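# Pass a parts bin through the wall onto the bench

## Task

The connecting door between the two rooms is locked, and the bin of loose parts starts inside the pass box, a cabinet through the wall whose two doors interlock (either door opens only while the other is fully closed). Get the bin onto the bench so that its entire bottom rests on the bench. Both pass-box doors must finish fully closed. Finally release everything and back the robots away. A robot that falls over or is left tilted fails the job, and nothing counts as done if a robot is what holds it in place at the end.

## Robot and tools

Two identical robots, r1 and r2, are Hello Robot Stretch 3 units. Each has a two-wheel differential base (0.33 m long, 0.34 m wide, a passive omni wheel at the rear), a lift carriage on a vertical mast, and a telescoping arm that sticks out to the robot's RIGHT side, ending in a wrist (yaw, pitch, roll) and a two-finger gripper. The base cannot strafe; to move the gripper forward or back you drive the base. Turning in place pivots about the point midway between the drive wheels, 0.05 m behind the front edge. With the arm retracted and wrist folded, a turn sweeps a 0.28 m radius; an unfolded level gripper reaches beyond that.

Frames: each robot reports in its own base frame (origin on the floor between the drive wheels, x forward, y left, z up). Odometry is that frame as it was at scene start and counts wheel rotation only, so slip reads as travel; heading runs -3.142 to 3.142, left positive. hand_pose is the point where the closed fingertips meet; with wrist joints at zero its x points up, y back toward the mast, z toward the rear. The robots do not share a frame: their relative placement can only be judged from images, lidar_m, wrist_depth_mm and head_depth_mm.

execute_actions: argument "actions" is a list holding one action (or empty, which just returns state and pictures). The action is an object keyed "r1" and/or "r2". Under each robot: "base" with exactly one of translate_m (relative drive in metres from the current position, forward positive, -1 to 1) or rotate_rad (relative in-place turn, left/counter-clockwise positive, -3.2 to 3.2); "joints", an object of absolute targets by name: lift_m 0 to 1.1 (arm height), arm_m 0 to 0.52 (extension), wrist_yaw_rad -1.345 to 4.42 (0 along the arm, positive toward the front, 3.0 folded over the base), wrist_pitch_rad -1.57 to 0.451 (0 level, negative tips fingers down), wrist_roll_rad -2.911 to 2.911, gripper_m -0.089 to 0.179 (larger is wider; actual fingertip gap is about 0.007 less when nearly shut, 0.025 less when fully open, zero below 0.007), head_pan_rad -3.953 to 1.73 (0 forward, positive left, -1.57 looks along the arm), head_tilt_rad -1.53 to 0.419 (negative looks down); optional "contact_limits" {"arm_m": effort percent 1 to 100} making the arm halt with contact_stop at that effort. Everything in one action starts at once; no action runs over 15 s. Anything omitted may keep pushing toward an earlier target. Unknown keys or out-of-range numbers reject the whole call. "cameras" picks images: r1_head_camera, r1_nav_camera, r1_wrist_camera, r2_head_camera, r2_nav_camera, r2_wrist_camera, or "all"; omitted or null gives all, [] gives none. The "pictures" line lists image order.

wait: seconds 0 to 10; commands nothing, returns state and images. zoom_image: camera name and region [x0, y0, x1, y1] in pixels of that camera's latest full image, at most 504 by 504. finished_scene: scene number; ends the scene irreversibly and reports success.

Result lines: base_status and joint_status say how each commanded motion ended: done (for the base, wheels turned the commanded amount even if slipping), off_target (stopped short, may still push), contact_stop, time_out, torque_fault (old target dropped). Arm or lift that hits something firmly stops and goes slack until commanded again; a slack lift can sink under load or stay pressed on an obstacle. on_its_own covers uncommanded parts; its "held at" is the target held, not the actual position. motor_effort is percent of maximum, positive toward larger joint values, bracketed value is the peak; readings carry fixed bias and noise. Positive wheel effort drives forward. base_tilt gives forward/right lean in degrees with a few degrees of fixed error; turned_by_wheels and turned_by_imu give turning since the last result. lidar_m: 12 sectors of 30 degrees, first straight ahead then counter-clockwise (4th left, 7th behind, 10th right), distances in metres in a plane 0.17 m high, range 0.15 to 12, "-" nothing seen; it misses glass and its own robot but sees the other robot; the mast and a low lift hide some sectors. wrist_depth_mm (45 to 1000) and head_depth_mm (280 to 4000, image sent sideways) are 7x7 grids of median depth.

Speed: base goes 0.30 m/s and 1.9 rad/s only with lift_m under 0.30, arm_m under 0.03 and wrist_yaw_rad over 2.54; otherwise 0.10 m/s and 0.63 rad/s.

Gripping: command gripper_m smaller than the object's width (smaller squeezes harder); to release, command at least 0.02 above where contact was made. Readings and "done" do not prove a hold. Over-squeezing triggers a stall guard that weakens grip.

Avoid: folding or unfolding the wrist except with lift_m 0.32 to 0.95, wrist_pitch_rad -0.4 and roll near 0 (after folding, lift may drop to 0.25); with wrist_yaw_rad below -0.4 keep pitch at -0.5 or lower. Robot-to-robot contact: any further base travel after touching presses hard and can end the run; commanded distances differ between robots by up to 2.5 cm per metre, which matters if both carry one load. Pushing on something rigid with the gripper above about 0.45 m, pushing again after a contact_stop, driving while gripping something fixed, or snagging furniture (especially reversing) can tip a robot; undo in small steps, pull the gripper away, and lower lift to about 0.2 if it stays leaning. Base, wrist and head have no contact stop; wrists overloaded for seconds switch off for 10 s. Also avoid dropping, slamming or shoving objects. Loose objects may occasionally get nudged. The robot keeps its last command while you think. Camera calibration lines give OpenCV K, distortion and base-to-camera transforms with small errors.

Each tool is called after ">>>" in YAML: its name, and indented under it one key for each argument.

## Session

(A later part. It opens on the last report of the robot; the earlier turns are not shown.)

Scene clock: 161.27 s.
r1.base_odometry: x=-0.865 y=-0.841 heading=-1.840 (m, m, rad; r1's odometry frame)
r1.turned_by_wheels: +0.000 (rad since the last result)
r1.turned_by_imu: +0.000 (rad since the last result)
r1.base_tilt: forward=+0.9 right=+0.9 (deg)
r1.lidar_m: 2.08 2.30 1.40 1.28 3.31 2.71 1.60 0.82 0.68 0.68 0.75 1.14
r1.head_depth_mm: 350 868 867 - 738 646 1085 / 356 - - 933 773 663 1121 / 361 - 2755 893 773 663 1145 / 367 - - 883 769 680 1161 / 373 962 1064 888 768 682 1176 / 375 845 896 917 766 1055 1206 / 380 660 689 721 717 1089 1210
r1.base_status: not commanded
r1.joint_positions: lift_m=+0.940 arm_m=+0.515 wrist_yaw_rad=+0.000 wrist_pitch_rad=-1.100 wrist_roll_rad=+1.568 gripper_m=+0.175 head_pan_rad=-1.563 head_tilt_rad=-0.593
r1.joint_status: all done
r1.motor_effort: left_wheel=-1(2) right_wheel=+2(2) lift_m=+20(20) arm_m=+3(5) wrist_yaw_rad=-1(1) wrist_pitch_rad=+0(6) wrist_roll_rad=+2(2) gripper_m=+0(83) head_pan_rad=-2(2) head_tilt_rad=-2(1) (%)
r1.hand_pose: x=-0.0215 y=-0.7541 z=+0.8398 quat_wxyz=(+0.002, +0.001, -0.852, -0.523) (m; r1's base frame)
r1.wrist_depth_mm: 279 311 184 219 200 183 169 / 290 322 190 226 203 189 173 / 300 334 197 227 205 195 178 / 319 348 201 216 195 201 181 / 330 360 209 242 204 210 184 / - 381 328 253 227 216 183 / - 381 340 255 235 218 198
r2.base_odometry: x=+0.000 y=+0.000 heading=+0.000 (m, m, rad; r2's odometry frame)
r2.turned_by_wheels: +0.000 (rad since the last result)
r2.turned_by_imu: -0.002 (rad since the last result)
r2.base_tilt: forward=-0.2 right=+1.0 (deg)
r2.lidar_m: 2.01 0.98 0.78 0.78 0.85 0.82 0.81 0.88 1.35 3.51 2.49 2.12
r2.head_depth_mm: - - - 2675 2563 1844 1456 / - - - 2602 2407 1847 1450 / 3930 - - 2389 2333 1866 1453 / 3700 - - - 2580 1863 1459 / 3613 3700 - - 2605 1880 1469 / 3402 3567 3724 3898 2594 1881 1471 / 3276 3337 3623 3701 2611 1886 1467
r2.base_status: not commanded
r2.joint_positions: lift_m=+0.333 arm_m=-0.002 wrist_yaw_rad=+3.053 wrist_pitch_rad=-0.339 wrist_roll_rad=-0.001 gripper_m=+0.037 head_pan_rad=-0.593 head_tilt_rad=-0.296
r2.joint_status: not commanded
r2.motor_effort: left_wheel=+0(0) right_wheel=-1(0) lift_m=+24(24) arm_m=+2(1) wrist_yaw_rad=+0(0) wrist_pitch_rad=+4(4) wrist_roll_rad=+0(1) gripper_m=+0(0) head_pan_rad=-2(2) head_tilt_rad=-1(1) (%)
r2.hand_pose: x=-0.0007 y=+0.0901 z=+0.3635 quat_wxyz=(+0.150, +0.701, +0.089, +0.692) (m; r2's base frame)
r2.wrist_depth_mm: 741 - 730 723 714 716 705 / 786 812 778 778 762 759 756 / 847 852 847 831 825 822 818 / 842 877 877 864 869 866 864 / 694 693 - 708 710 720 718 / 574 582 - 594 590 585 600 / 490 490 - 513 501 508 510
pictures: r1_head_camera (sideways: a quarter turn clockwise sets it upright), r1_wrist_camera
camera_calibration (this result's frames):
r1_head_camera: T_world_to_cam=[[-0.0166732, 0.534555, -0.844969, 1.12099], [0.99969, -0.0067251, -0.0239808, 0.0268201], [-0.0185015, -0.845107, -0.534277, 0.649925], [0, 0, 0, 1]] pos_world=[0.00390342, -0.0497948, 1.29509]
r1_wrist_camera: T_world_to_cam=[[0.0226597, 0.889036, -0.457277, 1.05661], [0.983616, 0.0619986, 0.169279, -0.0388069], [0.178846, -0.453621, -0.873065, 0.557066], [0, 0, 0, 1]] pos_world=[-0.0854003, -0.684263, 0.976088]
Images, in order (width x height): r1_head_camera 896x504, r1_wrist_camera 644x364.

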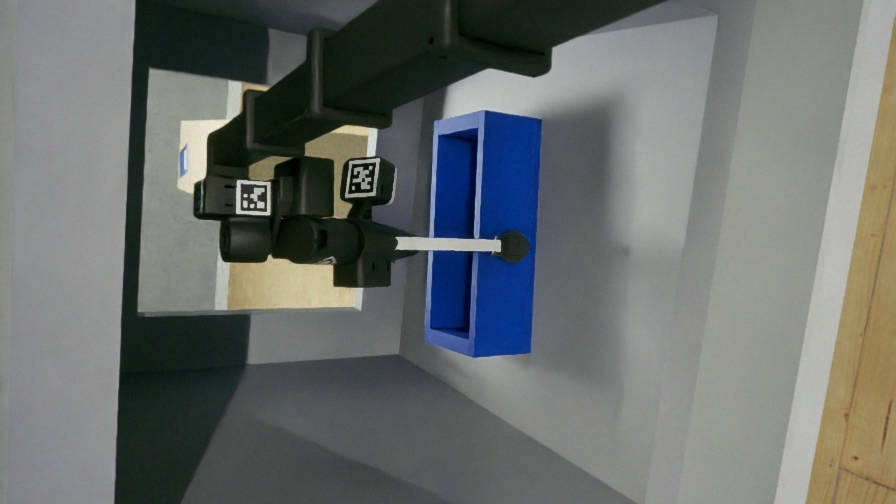

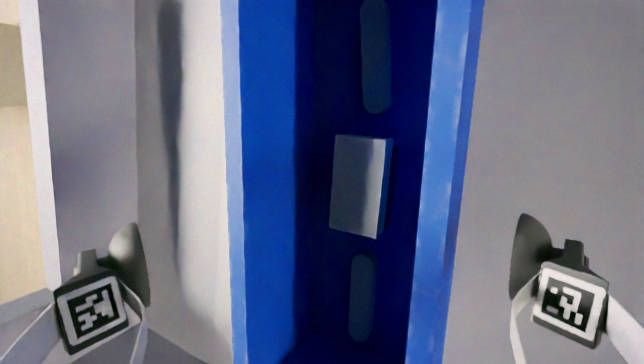

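Nicely straddling. Lower.

>>> execute_actions:
  actions:
    - {"r1":{"joints":{"lift_m":0.85}}}
  cameras: ["r1_head_camera","r1_wrist_camera"]

>>> execute_actions:
  actions:
    - {"r1":{"joints":{"gripper_m":0.03}}}
  cameras: []

>>> execute_actions:
  actions:
    - {"r1":{"joints":{"lift_m":0.89}}}
  cameras: ["r1_head_camera","r1_wrist_camera"]

Scene clock: 168.40 s.
r1.base_odometry: x=-0.865 y=-0.841 heading=-1.839 (m, m, rad; r1's odometry frame)
r1.turned_by_wheels: +0.000 (rad since the last result)
r1.turned_by_imu: -0.003 (rad since the last result)
r1.base_tilt: forward=+0.8 right=+0.9 (deg)
r1.lidar_m: 2.08 2.30 1.40 1.28 3.30 2.71 1.61 0.82 0.68 0.67 0.75 1.13
r1.head_depth_mm: 351 868 927 761 - 646 1098 / 357 - 999 811 775 663 1122 / 362 2919 - 879 774 662 1149 / 368 - 3584 879 769 680 1157 / 373 966 1079 889 768 682 1180 / 377 854 901 917 765 1055 1199 / 380 665 695 725 718 1091 1208
r1.base_status: not commanded
r1.joint_positions: lift_m=+0.895 arm_m=+0.515 wrist_yaw_rad=+0.000 wrist_pitch_rad=-1.116 wrist_roll_rad=+1.574 gripper_m=+0.175 head_pan_rad=-1.563 head_tilt_rad=-0.593
r1.joint_status: lift_m contact_stop (moved -0.046 of -0.090)
r1.on_its_own: lift_m is slack since a contact_stop, until your next command for it (your +0.850 is given up)
r1.motor_effort: left_wheel=+2(6) right_wheel=-1(4) lift_m=+32(33) arm_m=+3(3) wrist_yaw_rad=+0(2) wrist_pitch_rad=+5(9) wrist_roll_rad=-3(3) gripper_m=+0(1) head_pan_rad=-2(2) head_tilt_rad=-2(2) (%)
r1.hand_pose: x=-0.0215 y=-0.7502 z=+0.7926 quat_wxyz=(-0.001, -0.001, -0.848, -0.530) (m; r1's base frame)
r1.wrist_depth_mm: 277 136 164 170 87 150 136 / 284 139 168 184 97 154 139 / 292 276 171 187 93 157 142 / 304 290 176 162 96 161 145 / 309 300 181 169 109 170 148 / 309 152 185 204 126 174 147 / - 326 190 208 139 177 160
r2.base_odometry: x=+0.000 y=+0.000 heading=+0.000 (m, m, rad; r2's odometry frame)
r2.turned_by_wheels: +0.000 (rad since the last result)
r2.turned_by_imu: -0.002 (rad since the last result)
r2.base_tilt: forward=-0.2 right=+1.1 (deg)
r2.lidar_m: 2.01 0.98 0.79 0.78 0.85 0.82 0.81 0.88 1.34 3.51 2.49 2.12
r2.head_depth_mm: - - - 2691 2547 1843 1458 / - - - 2587 2385 1854 1452 / 3904 - - 2399 2319 1865 1459 / 3664 - - - 2551 1870 1465 / 3549 3777 - - 2580 1873 1460 / 3379 3572 3771 3822 2577 1866 1479 / 3289 3416 3546 3727 2609 1881 1479
r2.base_status: not commanded
r2.joint_positions: lift_m=+0.333 arm_m=-0.002 wrist_yaw_rad=+3.053 wrist_pitch_rad=-0.339 wrist_roll_rad=-0.001 gripper_m=+0.037 head_pan_rad=-0.593 head_tilt_rad=-0.296
r2.joint_status: not commanded
r2.motor_effort: left_wheel=+0(0) right_wheel=-1(2) lift_m=+24(24) arm_m=+1(0) wrist_yaw_rad=+0(0) wrist_pitch_rad=+4(5) wrist_roll_rad=+1(1) gripper_m=+0(0) head_pan_rad=-2(2) head_tilt_rad=-1(1) (%)
r2.hand_pose: x=-0.0007 y=+0.0901 z=+0.3635 quat_wxyz=(+0.150, +0.701, +0.089, +0.692) (m; r2's base frame)
r2.wrist_depth_mm: 736 - 738 708 723 699 702 / 792 796 784 776 780 773 755 / 844 863 859 848 836 817 812 / 831 865 885 887 856 855 869 / 701 692 - 707 714 720 716 / 579 582 - 584 589 591 595 / 489 495 - 512 500 506 509
pictures: r1_head_camera (sideways: a quarter turn clockwise sets it upright), r1_wrist_camera
camera_calibration (this result's frames):
r1_head_camera: T_world_to_cam=[[-0.0166283, 0.534927, -0.844735, 1.12068], [0.999689, -0.00680385, -0.0239871, 0.0268283], [-0.0185788, -0.844871, -0.534648, 0.650408], [0, 0, 0, 1]] pos_world=[0.00389895, -0.0497916, 1.29506]
r1_wrist_camera: T_world_to_cam=[[0.0293753, 0.89615, -0.442779, 1.0256], [0.983452, 0.053313, 0.173147, -0.0406543], [0.178771, -0.440538, -0.879754, 0.532797], [0, 0, 0, 1]] pos_world=[-0.0853945, -0.682208, 0.929883]
Images, in order (width x height): r1_head_camera 896x504, r1_wrist_camera 644x364.

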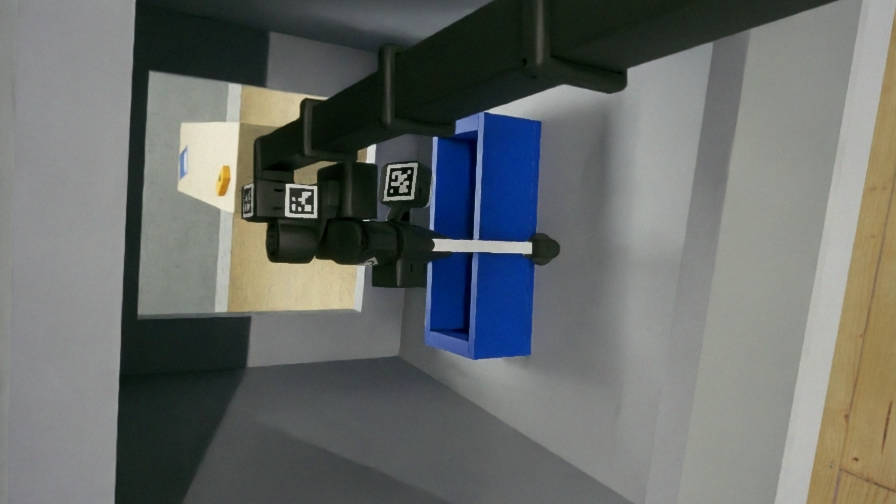

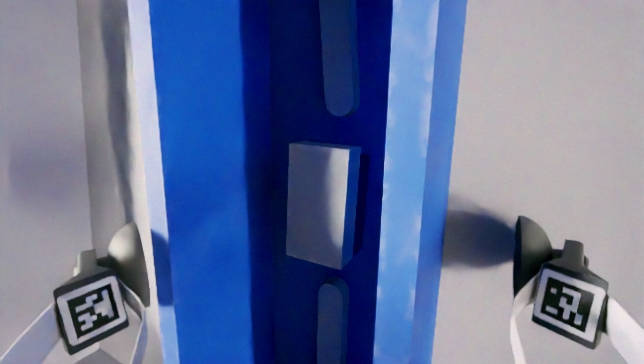

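not run: a stop came earlier in this reply.

not run: a stop came earlier in this reply.

>>> execute_actions:
  actions:
    - {"r1":{"joints":{"lift_m":0.91,"gripper_m":0.03}}}
  cameras: []

>>> execute_actions:
  actions:
    - {"r1":{"joints":{"lift_m":0.95}}}
  cameras: ["r1_head_camera","r1_wrist_camera"]

Scene clock: 173.00 s.
r1.base_odometry: x=-0.865 y=-0.841 heading=-1.840 (m, m, rad; r1's odometry frame)
r1.turned_by_wheels: +0.000 (rad since the last result)
r1.turned_by_imu: -0.001 (rad since the last result)
r1.base_tilt: forward=+0.8 right=+0.9 (deg)
r1.lidar_m: 2.08 2.30 1.40 1.28 3.30 2.71 1.61 0.83 0.68 0.68 0.75 1.13
r1.head_depth_mm: 351 868 895 - - 646 1085 / 357 - 1012 857 775 662 1122 / 362 3235 - 884 772 663 1148 / 368 - 3463 886 770 679 1156 / 373 964 1084 892 768 683 1178 / 377 855 905 915 764 1057 1204 / 381 666 695 726 720 1091 1207
r1.base_status: not commanded
r1.joint_positions: lift_m=+0.910 arm_m=+0.515 wrist_yaw_rad=-0.002 wrist_pitch_rad=-1.090 wrist_roll_rad=+1.576 gripper_m=+0.032 head_pan_rad=-1.563 head_tilt_rad=-0.593
r1.joint_status: all done
r1.motor_effort: left_wheel=-1(1) right_wheel=+1(2) lift_m=+37(43) arm_m=+3(3) wrist_yaw_rad=+2(2) wrist_pitch_rad=-3(5) wrist_roll_rad=-3(3) gripper_m=-37(99) head_pan_rad=-3(3) head_tilt_rad=-2(3) (%)
r1.hand_pose: x=-0.0217 y=-0.7567 z=+0.8101 quat_wxyz=(-0.002, -0.002, -0.855, -0.519) (m; r1's base frame)
r1.wrist_depth_mm: 270 285 161 196 103 160 147 / 278 300 164 201 114 164 150 / 285 310 169 206 122 170 154 / 297 326 173 178 112 176 157 / 310 348 184 185 116 176 160 / 320 354 190 228 136 - 164 / 316 368 195 234 166 193 166
r2.base_odometry: x=+0.000 y=+0.000 heading=+0.000 (m, m, rad; r2's odometry frame)
r2.turned_by_wheels: +0.000 (rad since the last result)
r2.turned_by_imu: -0.001 (rad since the last result)
r2.base_tilt: forward=-0.1 right=+1.1 (deg)
r2.lidar_m: 2.01 0.98 0.78 0.78 0.85 0.82 0.81 0.88 1.34 3.50 2.49 2.12
r2.head_depth_mm: - - - 2674 2548 1854 1457 / - - - 2620 2411 1861 1470 / 3856 - - 2446 2325 1855 1454 / 3693 - - - 2580 1861 1465 / 3540 3692 - - 2579 1859 1476 / 3416 3525 3743 3885 2593 1883 1468 / 3264 3422 3591 3621 2605 1884 1472
r2.base_status: not commanded
r2.joint_positions: lift_m=+0.333 arm_m=-0.002 wrist_yaw_rad=+3.053 wrist_pitch_rad=-0.339 wrist_roll_rad=-0.001 gripper_m=+0.037 head_pan_rad=-0.593 head_tilt_rad=-0.296
r2.joint_status: not commanded
r2.motor_effort: left_wheel=+0(0) right_wheel=-1(1) lift_m=+24(24) arm_m=+0(1) wrist_yaw_rad=+0(0) wrist_pitch_rad=+4(4) wrist_roll_rad=+1(1) gripper_m=+0(0) head_pan_rad=-2(3) head_tilt_rad=-1(1) (%)
r2.hand_pose: x=-0.0007 y=+0.0901 z=+0.3635 quat_wxyz=(+0.150, +0.701, +0.089, +0.692) (m; r2's base frame)
r2.wrist_depth_mm: 732 - 723 716 718 711 705 / 795 803 779 786 780 756 755 / 849 863 841 834 821 822 822 / 838 884 880 869 861 856 859 / 687 682 - 713 708 716 721 / 574 584 - 580 589 589 590 / 489 493 - 513 498 510 510
pictures: none
No camera images: the call's "cameras" was empty. Leave "cameras" out to get every camera's image.

Scene clock: 176.00 s.
r1.base_odometry: x=-0.865 y=-0.841 heading=-1.840 (m, m, rad; r1's odometry frame)
r1.turned_by_wheels: +0.000 (rad since the last result)
r1.turned_by_imu: +0.000 (rad since the last result)
r1.base_tilt: forward=+0.8 right=+0.9 (deg)
r1.lidar_m: 2.08 2.30 1.41 1.28 3.30 2.70 1.61 0.83 0.68 0.68 0.75 1.13
r1.head_depth_mm: 350 868 845 - 748 645 1090 / 355 - - 967 773 662 1122 / 361 - - 919 773 661 1150 / 367 - 3552 894 771 678 1159 / 370 968 1084 883 767 682 1176 / 373 854 903 915 765 1056 1200 / 380 666 695 727 718 1091 1212
r1.base_status: not commanded
r1.joint_positions: lift_m=+0.950 arm_m=+0.515 wrist_yaw_rad=-0.002 wrist_pitch_rad=-1.106 wrist_roll_rad=+1.576 gripper_m=+0.034 head_pan_rad=-1.563 head_tilt_rad=-0.594
r1.joint_status: all done
r1.motor_effort: left_wheel=+0(2) right_wheel=+1(5) lift_m=+45(50) arm_m=+1(3) wrist_yaw_rad=+1(2) wrist_pitch_rad=+2(21) wrist_roll_rad=-3(3) gripper_m=-1(37) head_pan_rad=-2(3) head_tilt_rad=-2(2) (%)
r1.hand_pose: x=-0.0217 y=-0.7529 z=+0.8483 quat_wxyz=(-0.002, -0.002, -0.851, -0.526) (m; r1's base frame)
r1.wrist_depth_mm: 283 315 223 227 210 194 176 / 295 329 230 232 215 200 180 / 309 340 235 225 222 204 183 / 320 352 242 226 230 210 188 / - 375 239 230 236 214 191 / 346 386 229 181 - 220 196 / 330 385 260 214 258 224 202
r2.base_odometry: x=+0.000 y=+0.000 heading=+0.000 (m, m, rad; r2's odometry frame)
r2.turned_by_wheels: +0.000 (rad since the last result)
r2.turned_by_imu: -0.001 (rad since the last result)
r2.base_tilt: forward=+0.0 right=+1.0 (deg)
r2.lidar_m: 2.01 0.98 0.79 0.78 0.84 0.82 0.81 0.88 1.35 3.50 2.49 2.12
r2.head_depth_mm: - - - 2705 2533 1850 1452 / - - - 2586 2419 1858 1463 / 3876 - - 2429 2321 1864 1460 / 3663 - - - 2561 1866 1466 / 3573 3692 - - 2578 1854 1465 / 3359 3568 3732 3853 2588 1851 1470 / 3255 3383 3570 3706 2593 1866 1472
r2.base_status: not commanded
r2.joint_positions: lift_m=+0.333 arm_m=-0.002 wrist_yaw_rad=+3.053 wrist_pitch_rad=-0.339 wrist_roll_rad=-0.001 gripper_m=+0.037 head_pan_rad=-0.593 head_tilt_rad=-0.296
r2.joint_status: not commanded
r2.motor_effort: left_wheel=+0(0) right_wheel=+0(0) lift_m=+24(24) arm_m=+1(0) wrist_yaw_rad=+0(0) wrist_pitch_rad=+4(4) wrist_roll_rad=+1(1) gripper_m=+0(0) head_pan_rad=-3(2) head_tilt_rad=-1(1) (%)
r2.hand_pose: x=-0.0007 y=+0.0901 z=+0.3635 quat_wxyz=(+0.150, +0.701, +0.089, +0.692) (m; r2's base frame)
r2.wrist_depth_mm: 736 - 729 729 718 704 703 / 788 796 796 774 769 765 759 / 852 862 843 834 828 822 817 / 828 873 875 874 870 867 870 / 696 697 - 694 717 724 718 / 566 574 - 588 597 589 598 / 491 491 - 513 503 506 505
pictures: r1_head_camera (sideways: a quarter turn clockwise sets it upright), r1_wrist_camera
camera_calibration (this result's frames):
r1_head_camera: T_world_to_cam=[[-0.016608, 0.535435, -0.844413, 1.12026], [0.999689, -0.00683472, -0.0239958, 0.0268396], [-0.0186195, -0.844548, -0.535155, 0.651068], [0, 0, 0, 1]] pos_world=[0.00389667, -0.0497874, 1.29503]
r1_wrist_camera: T_world_to_cam=[[0.0320479, 0.891439, -0.452005, 1.05695], [0.983512, 0.0524035, 0.173082, -0.0506127], [0.177979, -0.4501, -0.875062, 0.569388], [0, 0, 0, 1]] pos_world=[-0.0854337, -0.683274, 0.984757]
Images, in order (width x height): r1_head_camera 896x504, r1_wrist_camera 644x364.

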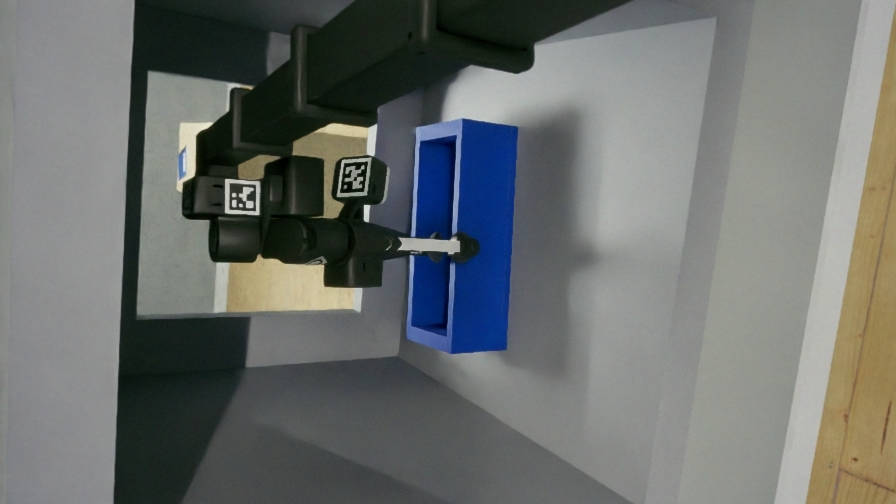

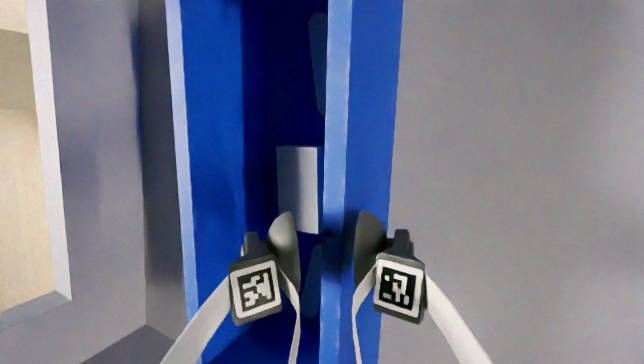

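>>> execute_actions:
  actions:
    - {"r1":{"joints":{"lift_m":0.895,"gripper_m":0.06}}}
  cameras: []

>>> execute_actions:
  actions:
    - {"r1":{"joints":{"gripper_m":-0.06}}}
  cameras: []

>>> execute_actions:
  actions:
    - {"r1":{"joints":{"lift_m":0.95}}}
  cameras: ["r1_head_camera","r1_wrist_camera"]

Scene clock: 182.60 s.
r1.base_odometry: x=-0.865 y=-0.841 heading=-1.840 (m, m, rad; r1's odometry frame)
r1.turned_by_wheels: +0.000 (rad since the last result)
r1.turned_by_imu: +0.000 (rad since the last result)
r1.base_tilt: forward=+0.8 right=+0.9 (deg)
r1.lidar_m: 2.07 2.30 1.40 1.28 3.31 2.71 1.61 0.82 0.68 0.67 0.75 1.13
r1.head_depth_mm: 351 868 925 755 - 645 1095 / 356 - 1002 853 773 662 1120 / 361 2903 - 855 772 662 1150 / 367 - 3561 861 766 679 1155 / 370 967 1087 883 767 680 1181 / 373 856 901 915 762 1053 1199 / 379 666 696 725 718 1085 1210
r1.base_status: not commanded
r1.joint_positions: lift_m=+0.896 arm_m=+0.515 wrist_yaw_rad=-0.002 wrist_pitch_rad=-1.100 wrist_roll_rad=+1.576 gripper_m=+0.060 head_pan_rad=-1.563 head_tilt_rad=-0.594
r1.joint_status: all done
r1.motor_effort: left_wheel=+1(0) right_wheel=+0(1) lift_m=+19(38) arm_m=+1(1) wrist_yaw_rad=+1(1) wrist_pitch_rad=+0(2) wrist_roll_rad=-3(3) gripper_m=-1(77) head_pan_rad=-2(2) head_tilt_rad=-2(2) (%)
r1.hand_pose: x=-0.0217 y=-0.7543 z=+0.7948 quat_wxyz=(-0.002, -0.002, -0.852, -0.523) (m; r1's base frame)
r1.wrist_depth_mm: 262 165 201 119 166 149 136 / 271 169 206 123 171 153 138 / 284 171 214 128 176 158 141 / 298 175 187 134 182 161 145 / 307 180 211 140 182 166 147 / 317 190 - 146 - 168 151 / 326 186 247 153 199 170 156
r2.base_odometry: x=+0.000 y=+0.000 heading=+0.000 (m, m, rad; r2's odometry frame)
r2.turned_by_wheels: +0.000 (rad since the last result)
r2.turned_by_imu: -0.002 (rad since the last result)
r2.base_tilt: forward=-0.2 right=+1.1 (deg)
r2.lidar_m: 2.01 0.98 0.79 0.78 0.85 0.82 0.81 0.88 1.35 3.51 2.50 2.12
r2.head_depth_mm: - - - 2640 2548 1839 1456 / - - - 2619 2431 1848 1452 / 3870 - - 2409 2303 1840 1455 / 3656 - - - 2566 1852 1469 / 3567 3730 - - 2564 1875 1470 / 3397 3558 3759 3854 2580 1867 1468 / 3228 3425 3554 3668 2604 1891 1479
r2.base_status: not commanded
r2.joint_positions: lift_m=+0.333 arm_m=-0.002 wrist_yaw_rad=+3.053 wrist_pitch_rad=-0.339 wrist_roll_rad=-0.001 gripper_m=+0.037 head_pan_rad=-0.593 head_tilt_rad=-0.296
r2.joint_status: not commanded
r2.motor_effort: left_wheel=+0(0) right_wheel=-1(0) lift_m=+24(24) arm_m=+1(1) wrist_yaw_rad=+0(0) wrist_pitch_rad=+4(4) wrist_roll_rad=+0(1) gripper_m=+0(0) head_pan_rad=-2(2) head_tilt_rad=-2(1) (%)
r2.hand_pose: x=-0.0007 y=+0.0901 z=+0.3635 quat_wxyz=(+0.150, +0.701, +0.089, +0.692) (m; r2's base frame)
r2.wrist_depth_mm: 731 - 724 714 716 714 702 / 807 804 778 777 770 757 758 / 830 854 843 831 829 828 818 / 837 869 889 881 857 861 858 / 697 698 - 705 722 724 720 / 575 581 - 588 591 590 593 / 496 495 - 511 502 501 506
pictures: none
No camera images: the call's "cameras" was empty. Leave "cameras" out to get every camera's image.

Scene clock: 184.27 s.
r1.base_odometry: x=-0.865 y=-0.841 heading=-1.840 (m, m, rad; r1's odometry frame)
r1.turned_by_wheels: +0.000 (rad since the last result)
r1.turned_by_imu: +0.000 (rad since the last result)
r1.base_tilt: forward=+0.8 right=+0.9 (deg)
r1.lidar_m: 2.08 2.30 1.40 1.28 3.28 2.71 1.61 0.83 0.68 0.67 0.75 1.14
r1.head_depth_mm: 351 868 925 753 - 647 1098 / 357 - 1003 853 774 664 1123 / 362 2917 - 860 774 662 1153 / 368 - 3601 863 769 680 1158 / 374 965 1087 911 768 682 1175 / 377 856 904 916 766 1058 1201 / 381 666 695 728 720 1091 1208
r1.base_status: not commanded
r1.joint_positions: lift_m=+0.896 arm_m=+0.515 wrist_yaw_rad=-0.002 wrist_pitch_rad=-1.076 wrist_roll_rad=+1.578 gripper_m=-0.058 head_pan_rad=-1.563 head_tilt_rad=-0.594
r1.joint_status: all done
r1.motor_effort: left_wheel=+0(0) right_wheel=+1(1) lift_m=+19(18) arm_m=+1(1) wrist_yaw_rad=+2(2) wrist_pitch_rad=-7(8) wrist_roll_rad=-5(4) gripper_m=-37(99) head_pan_rad=-3(2) head_tilt_rad=-2(2) (%)
r1.hand_pose: x=-0.0217 y=-0.7599 z=+0.7971 quat_wxyz=(-0.003, -0.003, -0.858, -0.513) (m; r1's base frame)
r1.wrist_depth_mm: 265 158 201 113 166 152 137 / 276 162 207 117 172 156 139 / 282 171 213 122 177 160 143 / 292 175 200 128 182 163 145 / 300 185 213 121 187 167 149 / 317 191 214 128 188 172 152 / 323 202 248 147 205 174 157
r2.base_odometry: x=+0.000 y=+0.000 heading=+0.000 (m, m, rad; r2's odometry frame)
r2.turned_by_wheels: +0.000 (rad since the last result)
r2.turned_by_imu: +0.000 (rad since the last result)
r2.base_tilt: forward=-0.1 right=+1.1 (deg)
r2.lidar_m: 2.00 0.98 0.78 0.78 0.85 0.82 0.81 0.88 1.35 3.50 2.50 2.12
r2.head_depth_mm: - - - 2663 2532 1848 1460 / - - - 2617 2421 1847 1449 / 3824 - - 2416 2301 1854 1449 / 3696 - - - 2573 1881 1456 / 3558 3705 - - 2577 1880 1470 / 3375 3521 3724 3886 2604 1868 1463 / 3223 3398 3577 3669 2618 1884 1478
r2.base_status: not commanded
r2.joint_positions: lift_m=+0.333 arm_m=-0.002 wrist_yaw_rad=+3.053 wrist_pitch_rad=-0.339 wrist_roll_rad=-0.001 gripper_m=+0.037 head_pan_rad=-0.593 head_tilt_rad=-0.296
r2.joint_status: not commanded
r2.motor_effort: left_wheel=+0(0) right_wheel=-1(1) lift_m=+24(24) arm_m=+1(1) wrist_yaw_rad=+0(0) wrist_pitch_rad=+4(4) wrist_roll_rad=+0(1) gripper_m=+0(0) head_pan_rad=-3(2) head_tilt_rad=-1(1) (%)
r2.hand_pose: x=-0.0007 y=+0.0901 z=+0.3635 quat_wxyz=(+0.150, +0.701, +0.089, +0.692) (m; r2's base frame)
r2.wrist_depth_mm: 730 - 717 724 727 719 699 / 801 789 788 779 769 763 759 / 840 865 848 828 833 826 807 / 827 865 886 878 864 857 851 / 695 692 - 702 715 721 727 / 571 578 - 583 600 590 602 / 491 496 - 516 496 503 505
pictures: none
No camera images: the call's "cameras" was empty. Leave "cameras" out to get every camera's image.

Scene clock: 186.20 s.
r1.base_odometry: x=-0.865 y=-0.841 heading=-1.840 (m, m, rad; r1's odometry frame)
r1.turned_by_wheels: +0.000 (rad since the last result)
r1.turned_by_imu: +0.000 (rad since the last result)
r1.base_tilt: forward=+0.9 right=+0.9 (deg)
r1.lidar_m: 2.08 2.29 1.40 1.28 3.31 2.70 1.61 0.83 0.68 0.68 0.75 1.13
r1.head_depth_mm: 350 867 845 - 748 645 1085 / 356 - - 895 773 662 1121 / 361 - - 874 770 661 1156 / 367 - 3533 873 770 679 1159 / 369 967 1083 840 766 680 1176 / 373 856 904 916 764 1057 1202 / 379 666 695 726 717 1088 1207
r1.base_status: not commanded
r1.joint_positions: lift_m=+0.949 arm_m=+0.515 wrist_yaw_rad=-0.001 wrist_pitch_rad=-1.129 wrist_roll_rad=+1.577 gripper_m=-0.049 head_pan_rad=-1.563 head_tilt_rad=-0.594
r1.joint_status: all done
r1.on_its_own: gripper_m is held at -0.050, not at your -0.060, by its stall guard, which is still easing
r1.motor_effort: left_wheel=+0(4) right_wheel=+0(3) lift_m=+50(55) arm_m=+1(1) wrist_yaw_rad=+0(2) wrist_pitch_rad=+9(10) wrist_roll_rad=-4(5) gripper_m=-30(37) head_pan_rad=-3(3) head_tilt_rad=-1(3) (%)
r1.hand_pose: x=-0.0216 y=-0.7474 z=+0.8460 quat_wxyz=(-0.002, -0.002, -0.845, -0.535) (m; r1's base frame)
r1.wrist_depth_mm: 281 159 204 124 211 193 176 / 293 161 212 130 217 199 180 / 308 170 219 135 222 203 184 / 316 173 223 140 230 208 189 / 326 184 228 128 236 215 193 / 346 186 225 132 237 219 197 / 333 199 251 162 259 224 203
r2.base_odometry: x=+0.000 y=+0.000 heading=+0.000 (m, m, rad; r2's odometry frame)
r2.turned_by_wheels: +0.000 (rad since the last result)
r2.turned_by_imu: -0.001 (rad since the last result)
r2.base_tilt: forward=-0.2 right=+1.1 (deg)
r2.lidar_m: 2.01 0.98 0.78 0.78 0.85 0.81 0.81 0.88 1.35 3.51 2.49 2.12
r2.head_depth_mm: - - - 2647 2548 1847 1456 / - - - 2581 2409 1841 1451 / 3887 - - 2412 2306 1846 1459 / 3702 - - - 2541 1867 1460 / 3584 3760 - - 2598 1854 1476 / 3351 3548 3730 3868 2613 1885 1469 / 3210 3370 3584 3643 2605 1873 1478
r2.base_status: not commanded
r2.joint_positions: lift_m=+0.333 arm_m=-0.002 wrist_yaw_rad=+3.053 wrist_pitch_rad=-0.339 wrist_roll_rad=-0.001 gripper_m=+0.037 head_pan_rad=-0.593 head_tilt_rad=-0.296
r2.joint_status: not commanded
r2.motor_effort: left_wheel=+0(0) right_wheel=-1(1) lift_m=+24(24) arm_m=+0(0) wrist_yaw_rad=+0(0) wrist_pitch_rad=+4(5) wrist_roll_rad=+0(1) gripper_m=+0(0) head_pan_rad=-3(2) head_tilt_rad=-1(1) (%)
r2.hand_pose: x=-0.0007 y=+0.0901 z=+0.3635 quat_wxyz=(+0.150, +0.701, +0.089, +0.692) (m; r2's base frame)
r2.wrist_depth_mm: 734 - 728 720 717 699 694 / 798 792 782 770 767 760 753 / 845 861 843 836 843 826 814 / 823 848 868 876 860 877 862 / 700 693 - 709 714 715 720 / 572 586 - 585 590 588 596 / 492 496 - 509 498 500 502
pictures: r1_head_camera (sideways: a quarter turn clockwise sets it upright), r1_wrist_camera
camera_calibration (this result's frames):
r1_head_camera: T_world_to_cam=[[-0.016608, 0.535435, -0.844413, 1.12026], [0.999689, -0.00683472, -0.0239958, 0.0268396], [-0.0186195, -0.844548, -0.535155, 0.651068], [0, 0, 0, 1]] pos_world=[0.00389667, -0.0497874, 1.29503]
r1_wrist_camera: T_world_to_cam=[[0.032643, 0.901461, -0.431629, 1.04132], [0.983435, 0.0480704, 0.17477, -0.0552471], [0.178297, -0.430184, -0.884959, 0.593133], [0, 0, 0, 1]] pos_world=[-0.0854137, -0.680893, 0.984016]
Images, in order (width x height): r1_head_camera 896x504, r1_wrist_camera 644x364.

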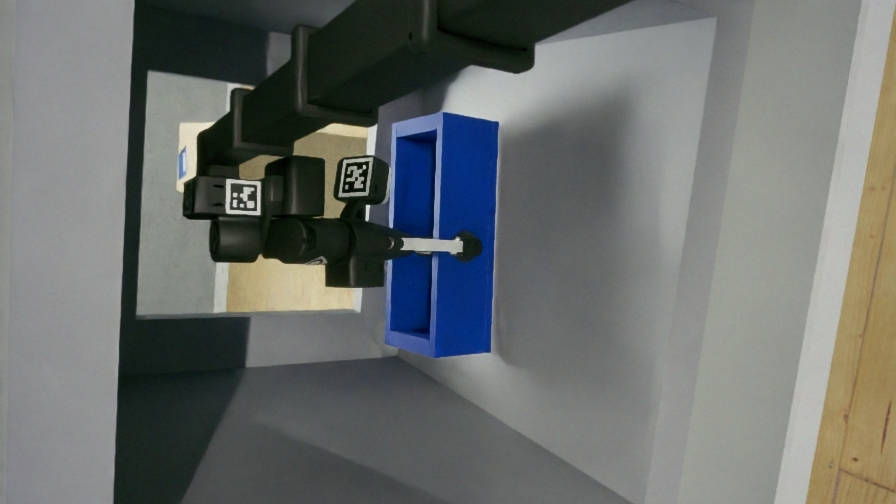

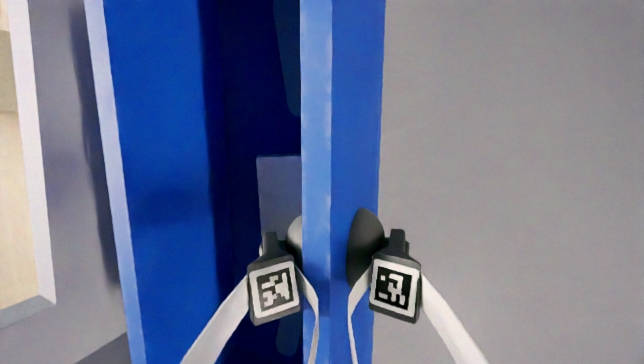

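>>> execute_actions:
  actions:
    - {"r1":{"joints":{"arm_m":0.0,"head_pan_rad":0.3,"head_tilt_rad":-0.6}}}
  cameras: ["r1_head_camera","r1_nav_camera","r1_wrist_camera"]

Scene clock: 196.07 s.
r1.base_odometry: x=-0.865 y=-0.841 heading=-1.840 (m, m, rad; r1's odometry frame)
r1.turned_by_wheels: +0.000 (rad since the last result)
r1.turned_by_imu: -0.001 (rad since the last result)
r1.base_tilt: forward=+0.8 right=+0.9 (deg)
r1.lidar_m: 2.08 2.31 1.40 1.28 3.32 2.71 1.61 0.83 0.68 0.68 0.75 1.13
r1.head_depth_mm: 1672 1819 1980 2178 1823 1486 1244 / 1754 1903 2100 2248 1822 1483 1242 / 1825 1988 2180 2316 1810 1475 1237 / 1897 2085 2311 2341 1806 1471 1231 / 2000 2188 2443 2344 1803 1459 1236 / 2078 2313 2604 2337 1792 1460 1235 / 2188 2443 2778 2318 1796 1454 1226
r1.base_status: not commanded
r1.joint_positions: lift_m=+0.949 arm_m=+0.003 wrist_yaw_rad=+0.000 wrist_pitch_rad=-1.129 wrist_roll_rad=+1.577 gripper_m=-0.030 head_pan_rad=+0.293 head_tilt_rad=-0.594
r1.joint_status: all done
joint sent to its limit — the command would take r1.arm_m past its lower limit, so that joint was sent only as far as its limit.
r1.on_its_own: gripper_m is held at -0.031, not at your -0.060, by its stall guard, which is not easing now
r1.motor_effort: left_wheel=+0(0) right_wheel=+0(1) lift_m=+50(50) arm_m=-4(5) wrist_yaw_rad=+0(0) wrist_pitch_rad=+9(9) wrist_roll_rad=-4(4) gripper_m=-23(22) head_pan_rad=+3(29) head_tilt_rad=-3(3) (%)
r1.hand_pose: x=-0.0215 y=-0.2354 z=+0.8460 quat_wxyz=(-0.002, -0.002, -0.845, -0.535) (m; r1's base frame)
r1.wrist_depth_mm: 384 159 205 125 929 851 770 / 397 161 212 130 964 - - / 423 171 217 136 966 - - / 446 173 222 142 982 908 806 / 472 183 229 128 - 925 834 / 507 187 226 133 - 943 862 / 488 200 250 165 - 986 888
r2.base_odometry: x=+0.000 y=+0.000 heading=+0.000 (m, m, rad; r2's odometry frame)
r2.turned_by_wheels: +0.000 (rad since the last result)
r2.turned_by_imu: -0.003 (rad since the last result)
r2.base_tilt: forward=-0.1 right=+1.1 (deg)
r2.lidar_m: 2.01 0.98 0.78 0.78 0.85 0.82 0.81 0.88 1.34 3.51 2.49 2.12
r2.head_depth_mm: - - - 2630 2550 1865 1449 / - - - 2571 2421 1857 1454 / 3900 - - 2428 2293 1865 1456 / 3677 - - - 2583 1861 1455 / 3570 3804 - - 2572 1869 1463 / 3394 3597 3715 3865 2602 1877 1466 / 3269 3436 3538 3701 2652 1887 1477
r2.base_status: not commanded
r2.joint_positions: lift_m=+0.333 arm_m=-0.002 wrist_yaw_rad=+3.053 wrist_pitch_rad=-0.339 wrist_roll_rad=-0.001 gripper_m=+0.037 head_pan_rad=-0.593 head_tilt_rad=-0.296
r2.joint_status: not commanded
r2.motor_effort: left_wheel=+0(0) right_wheel=+0(1) lift_m=+24(24) arm_m=+1(0) wrist_yaw_rad=+0(0) wrist_pitch_rad=+4(4) wrist_roll_rad=+0(1) gripper_m=-1(0) head_pan_rad=-2(2) head_tilt_rad=-2(1) (%)
r2.hand_pose: x=-0.0007 y=+0.0901 z=+0.3635 quat_wxyz=(+0.150, +0.701, +0.089, +0.692) (m; r2's base frame)
r2.wrist_depth_mm: 745 - 719 722 718 707 701 / 801 787 782 783 778 759 756 / 844 854 853 838 843 832 823 / 838 860 886 874 869 865 851 / 697 696 - 705 716 721 733 / 568 582 - 582 595 588 597 / 491 492 - 519 501 506 508
pictures: r1_head_camera (sideways: a quarter turn clockwise sets it upright), r1_nav_camera (sideways: a quarter turn counterclockwise sets it upright), r1_wrist_camera
camera_calibration (this result's frames):
r1_head_camera: T_world_to_cam=[[-0.509155, -0.166594, -0.844398, 1.12325], [-0.274714, 0.961226, -0.0239962, 0.034614], [0.815655, 0.21975, -0.535179, 0.64601], [0, 0, 0, 1]] pos_world=[0.0544959, 0.0118938, 1.29503]
r1_nav_camera: T_world_to_cam=[[0.558187, 0.194071, 0.806699, -1.02058], [0.332468, -0.943109, -0.0031606, 0.0493998], [0.760192, 0.269966, -0.590954, 0.718647], [0, 0, 0, 1]] pos_world=[0.0069411, 0.0506438, 1.24814]
r1_wrist_camera: T_world_to_cam=[[0.0317984, 0.90154, -0.431525, 0.579654], [0.98339, 0.0489717, 0.174776, -0.0797326], [0.1787, -0.429915, -0.885008, 0.813487], [0, 0, 0, 1]] pos_world=[-0.085394, -0.168946, 0.984013]
Images, in order (width x height): r1_head_camera 896x504, r1_nav_camera 672x504, r1_wrist_camera 644x364.

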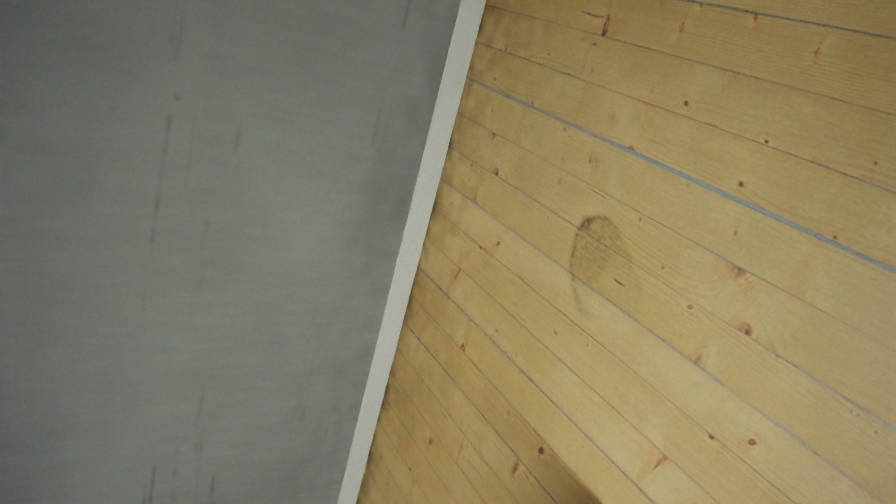

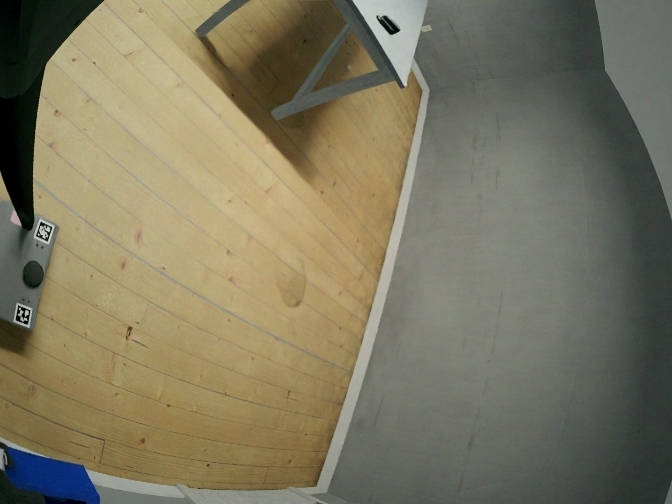

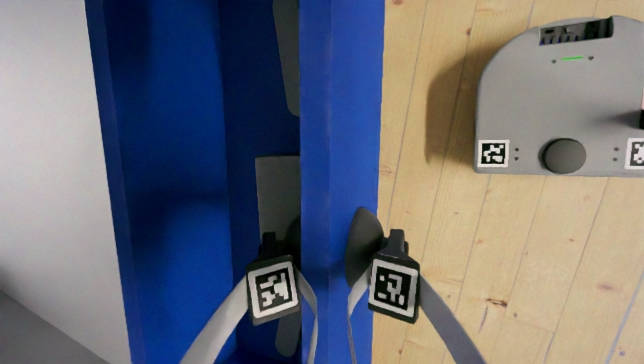

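>>> execute_actions:
  actions:
    - {"r1":{"base":{"translate_m":0.5},"joints":{"head_pan_rad":1.1,"head_tilt_rad":-0.45}}}
  cameras: ["r1_head_camera","r1_nav_camera"]

Scene clock: 206.33 s.
r1.base_odometry: x=-0.998 y=-1.323 heading=-1.840 (m, m, rad; r1's odometry frame)
r1.turned_by_wheels: +0.000 (rad since the last result)
r1.turned_by_imu: +0.000 (rad since the last result)
r1.base_tilt: forward=+0.9 right=+0.9 (deg)
r1.lidar_m: 1.58 1.75 1.20 1.20 1.32 3.21 1.82 0.93 0.77 0.76 0.84 1.30
r1.head_depth_mm: 2236 2307 2402 2507 2165 1654 1353 / 2633 2734 2874 2853 2140 1665 1351 / 3110 3353 3556 3006 2138 1660 1344 / 3137 3380 3641 3001 2138 1651 1343 / 3005 3218 3522 3022 2137 1649 1348 / 2944 3130 3401 1430 1947 1545 1339 / 2852 3040 2132 1251 2102 1646 1339
r1.base_status: done
r1.joint_positions: lift_m=+0.949 arm_m=+0.003 wrist_yaw_rad=+0.000 wrist_pitch_rad=-1.129 wrist_roll_rad=+1.577 gripper_m=-0.027 head_pan_rad=+1.093 head_tilt_rad=-0.458
r1.joint_status: all done
r1.on_its_own: gripper_m is held at -0.028, not at your -0.060, by its stall guard, which is not easing now
r1.motor_effort: left_wheel=+0(6) right_wheel=+1(4) lift_m=+50(50) arm_m=-4(4) wrist_yaw_rad=+0(0) wrist_pitch_rad=+8(9) wrist_roll_rad=-4(4) gripper_m=-22(22) head_pan_rad=+1(22) head_tilt_rad=+3(12) (%)
r1.hand_pose: x=-0.0215 y=-0.2354 z=+0.8460 quat_wxyz=(-0.002, -0.002, -0.845, -0.535) (m; r1's base frame)
r1.wrist_depth_mm: 380 160 205 126 910 861 749 / 502 162 212 131 958 - - / 509 171 217 136 972 - - / 531 173 214 142 - 899 813 / 549 183 229 128 - 937 851 / 560 188 225 133 - 940 849 / 570 200 250 166 - 971 884
r2.base_odometry: x=+0.000 y=+0.000 heading=+0.000 (m, m, rad; r2's odometry frame)
r2.turned_by_wheels: +0.000 (rad since the last result)
r2.turned_by_imu: -0.003 (rad since the last result)
r2.base_tilt: forward=+0.0 right=+1.1 (deg)
r2.lidar_m: 2.00 0.98 0.78 0.78 0.85 0.82 0.81 0.88 1.34 3.51 2.49 2.12
r2.head_depth_mm: - - - 2648 2526 1849 1448 / - - - 2583 2430 1843 1461 / 3862 - - 2448 2305 1853 1454 / 3701 - - - 2553 1866 1458 / 3562 3729 - - 2572 1872 1472 / 3415 3580 3740 3914 2574 1856 1463 / 3265 3404 3542 3703 2582 1879 1476
r2.base_status: not commanded
r2.joint_positions: lift_m=+0.333 arm_m=-0.002 wrist_yaw_rad=+3.053 wrist_pitch_rad=-0.339 wrist_roll_rad=-0.001 gripper_m=+0.037 head_pan_rad=-0.593 head_tilt_rad=-0.296
r2.joint_status: not commanded
r2.motor_effort: left_wheel=+0(0) right_wheel=-1(1) lift_m=+24(24) arm_m=+1(0) wrist_yaw_rad=+0(0) wrist_pitch_rad=+4(5) wrist_roll_rad=+0(1) gripper_m=+0(0) head_pan_rad=-2(2) head_tilt_rad=-1(2) (%)
r2.hand_pose: x=-0.0007 y=+0.0901 z=+0.3635 quat_wxyz=(+0.150, +0.701, +0.089, +0.692) (m; r2's base frame)
r2.wrist_depth_mm: 736 - 723 715 714 710 704 / 801 791 787 769 769 758 754 / 849 860 848 850 829 826 819 / 841 885 877 873 860 860 853 / 682 702 - 700 718 718 721 / 573 582 - 593 584 590 600 / 492 495 - 515 501 503 507
pictures: r1_head_camera (sideways: a quarter turn clockwise sets it upright), r1_nav_camera (sideways: a quarter turn counterclockwise sets it upright)
camera_calibration (this result's frames):
r1_head_camera: T_world_to_cam=[[-0.180403, -0.375459, -0.909112, 1.20565], [-0.879491, 0.475414, -0.0218191, 0.0354729], [0.440397, 0.79562, -0.415979, 0.493198], [0, 0, 0, 1]] pos_world=[0.0314976, 0.0434097, 1.30201]
r1_nav_camera: T_world_to_cam=[[0.196969, 0.433857, 0.879188, -1.1129], [0.908168, -0.418594, 0.00310361, 0.0377327], [0.369369, 0.797839, -0.476466, 0.572075], [0, 0, 0, 1]] pos_world=[-0.0263676, 0.0422101, 1.2509]
Images, in order (width x height): r1_head_camera 896x504, r1_nav_camera 672x504.

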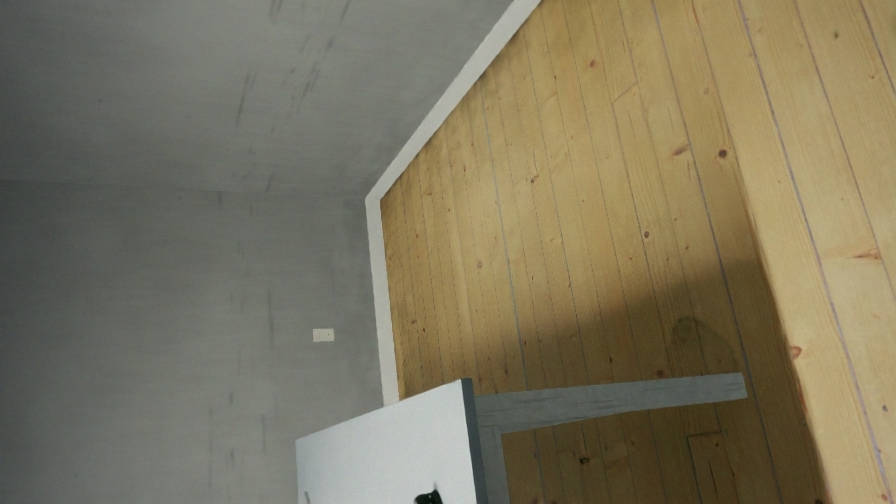

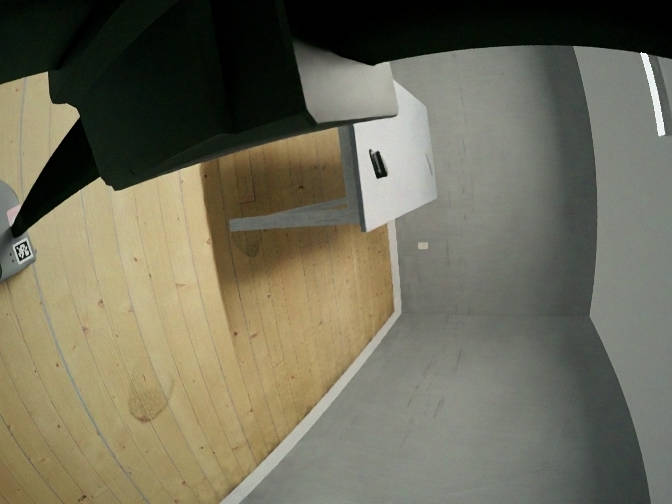

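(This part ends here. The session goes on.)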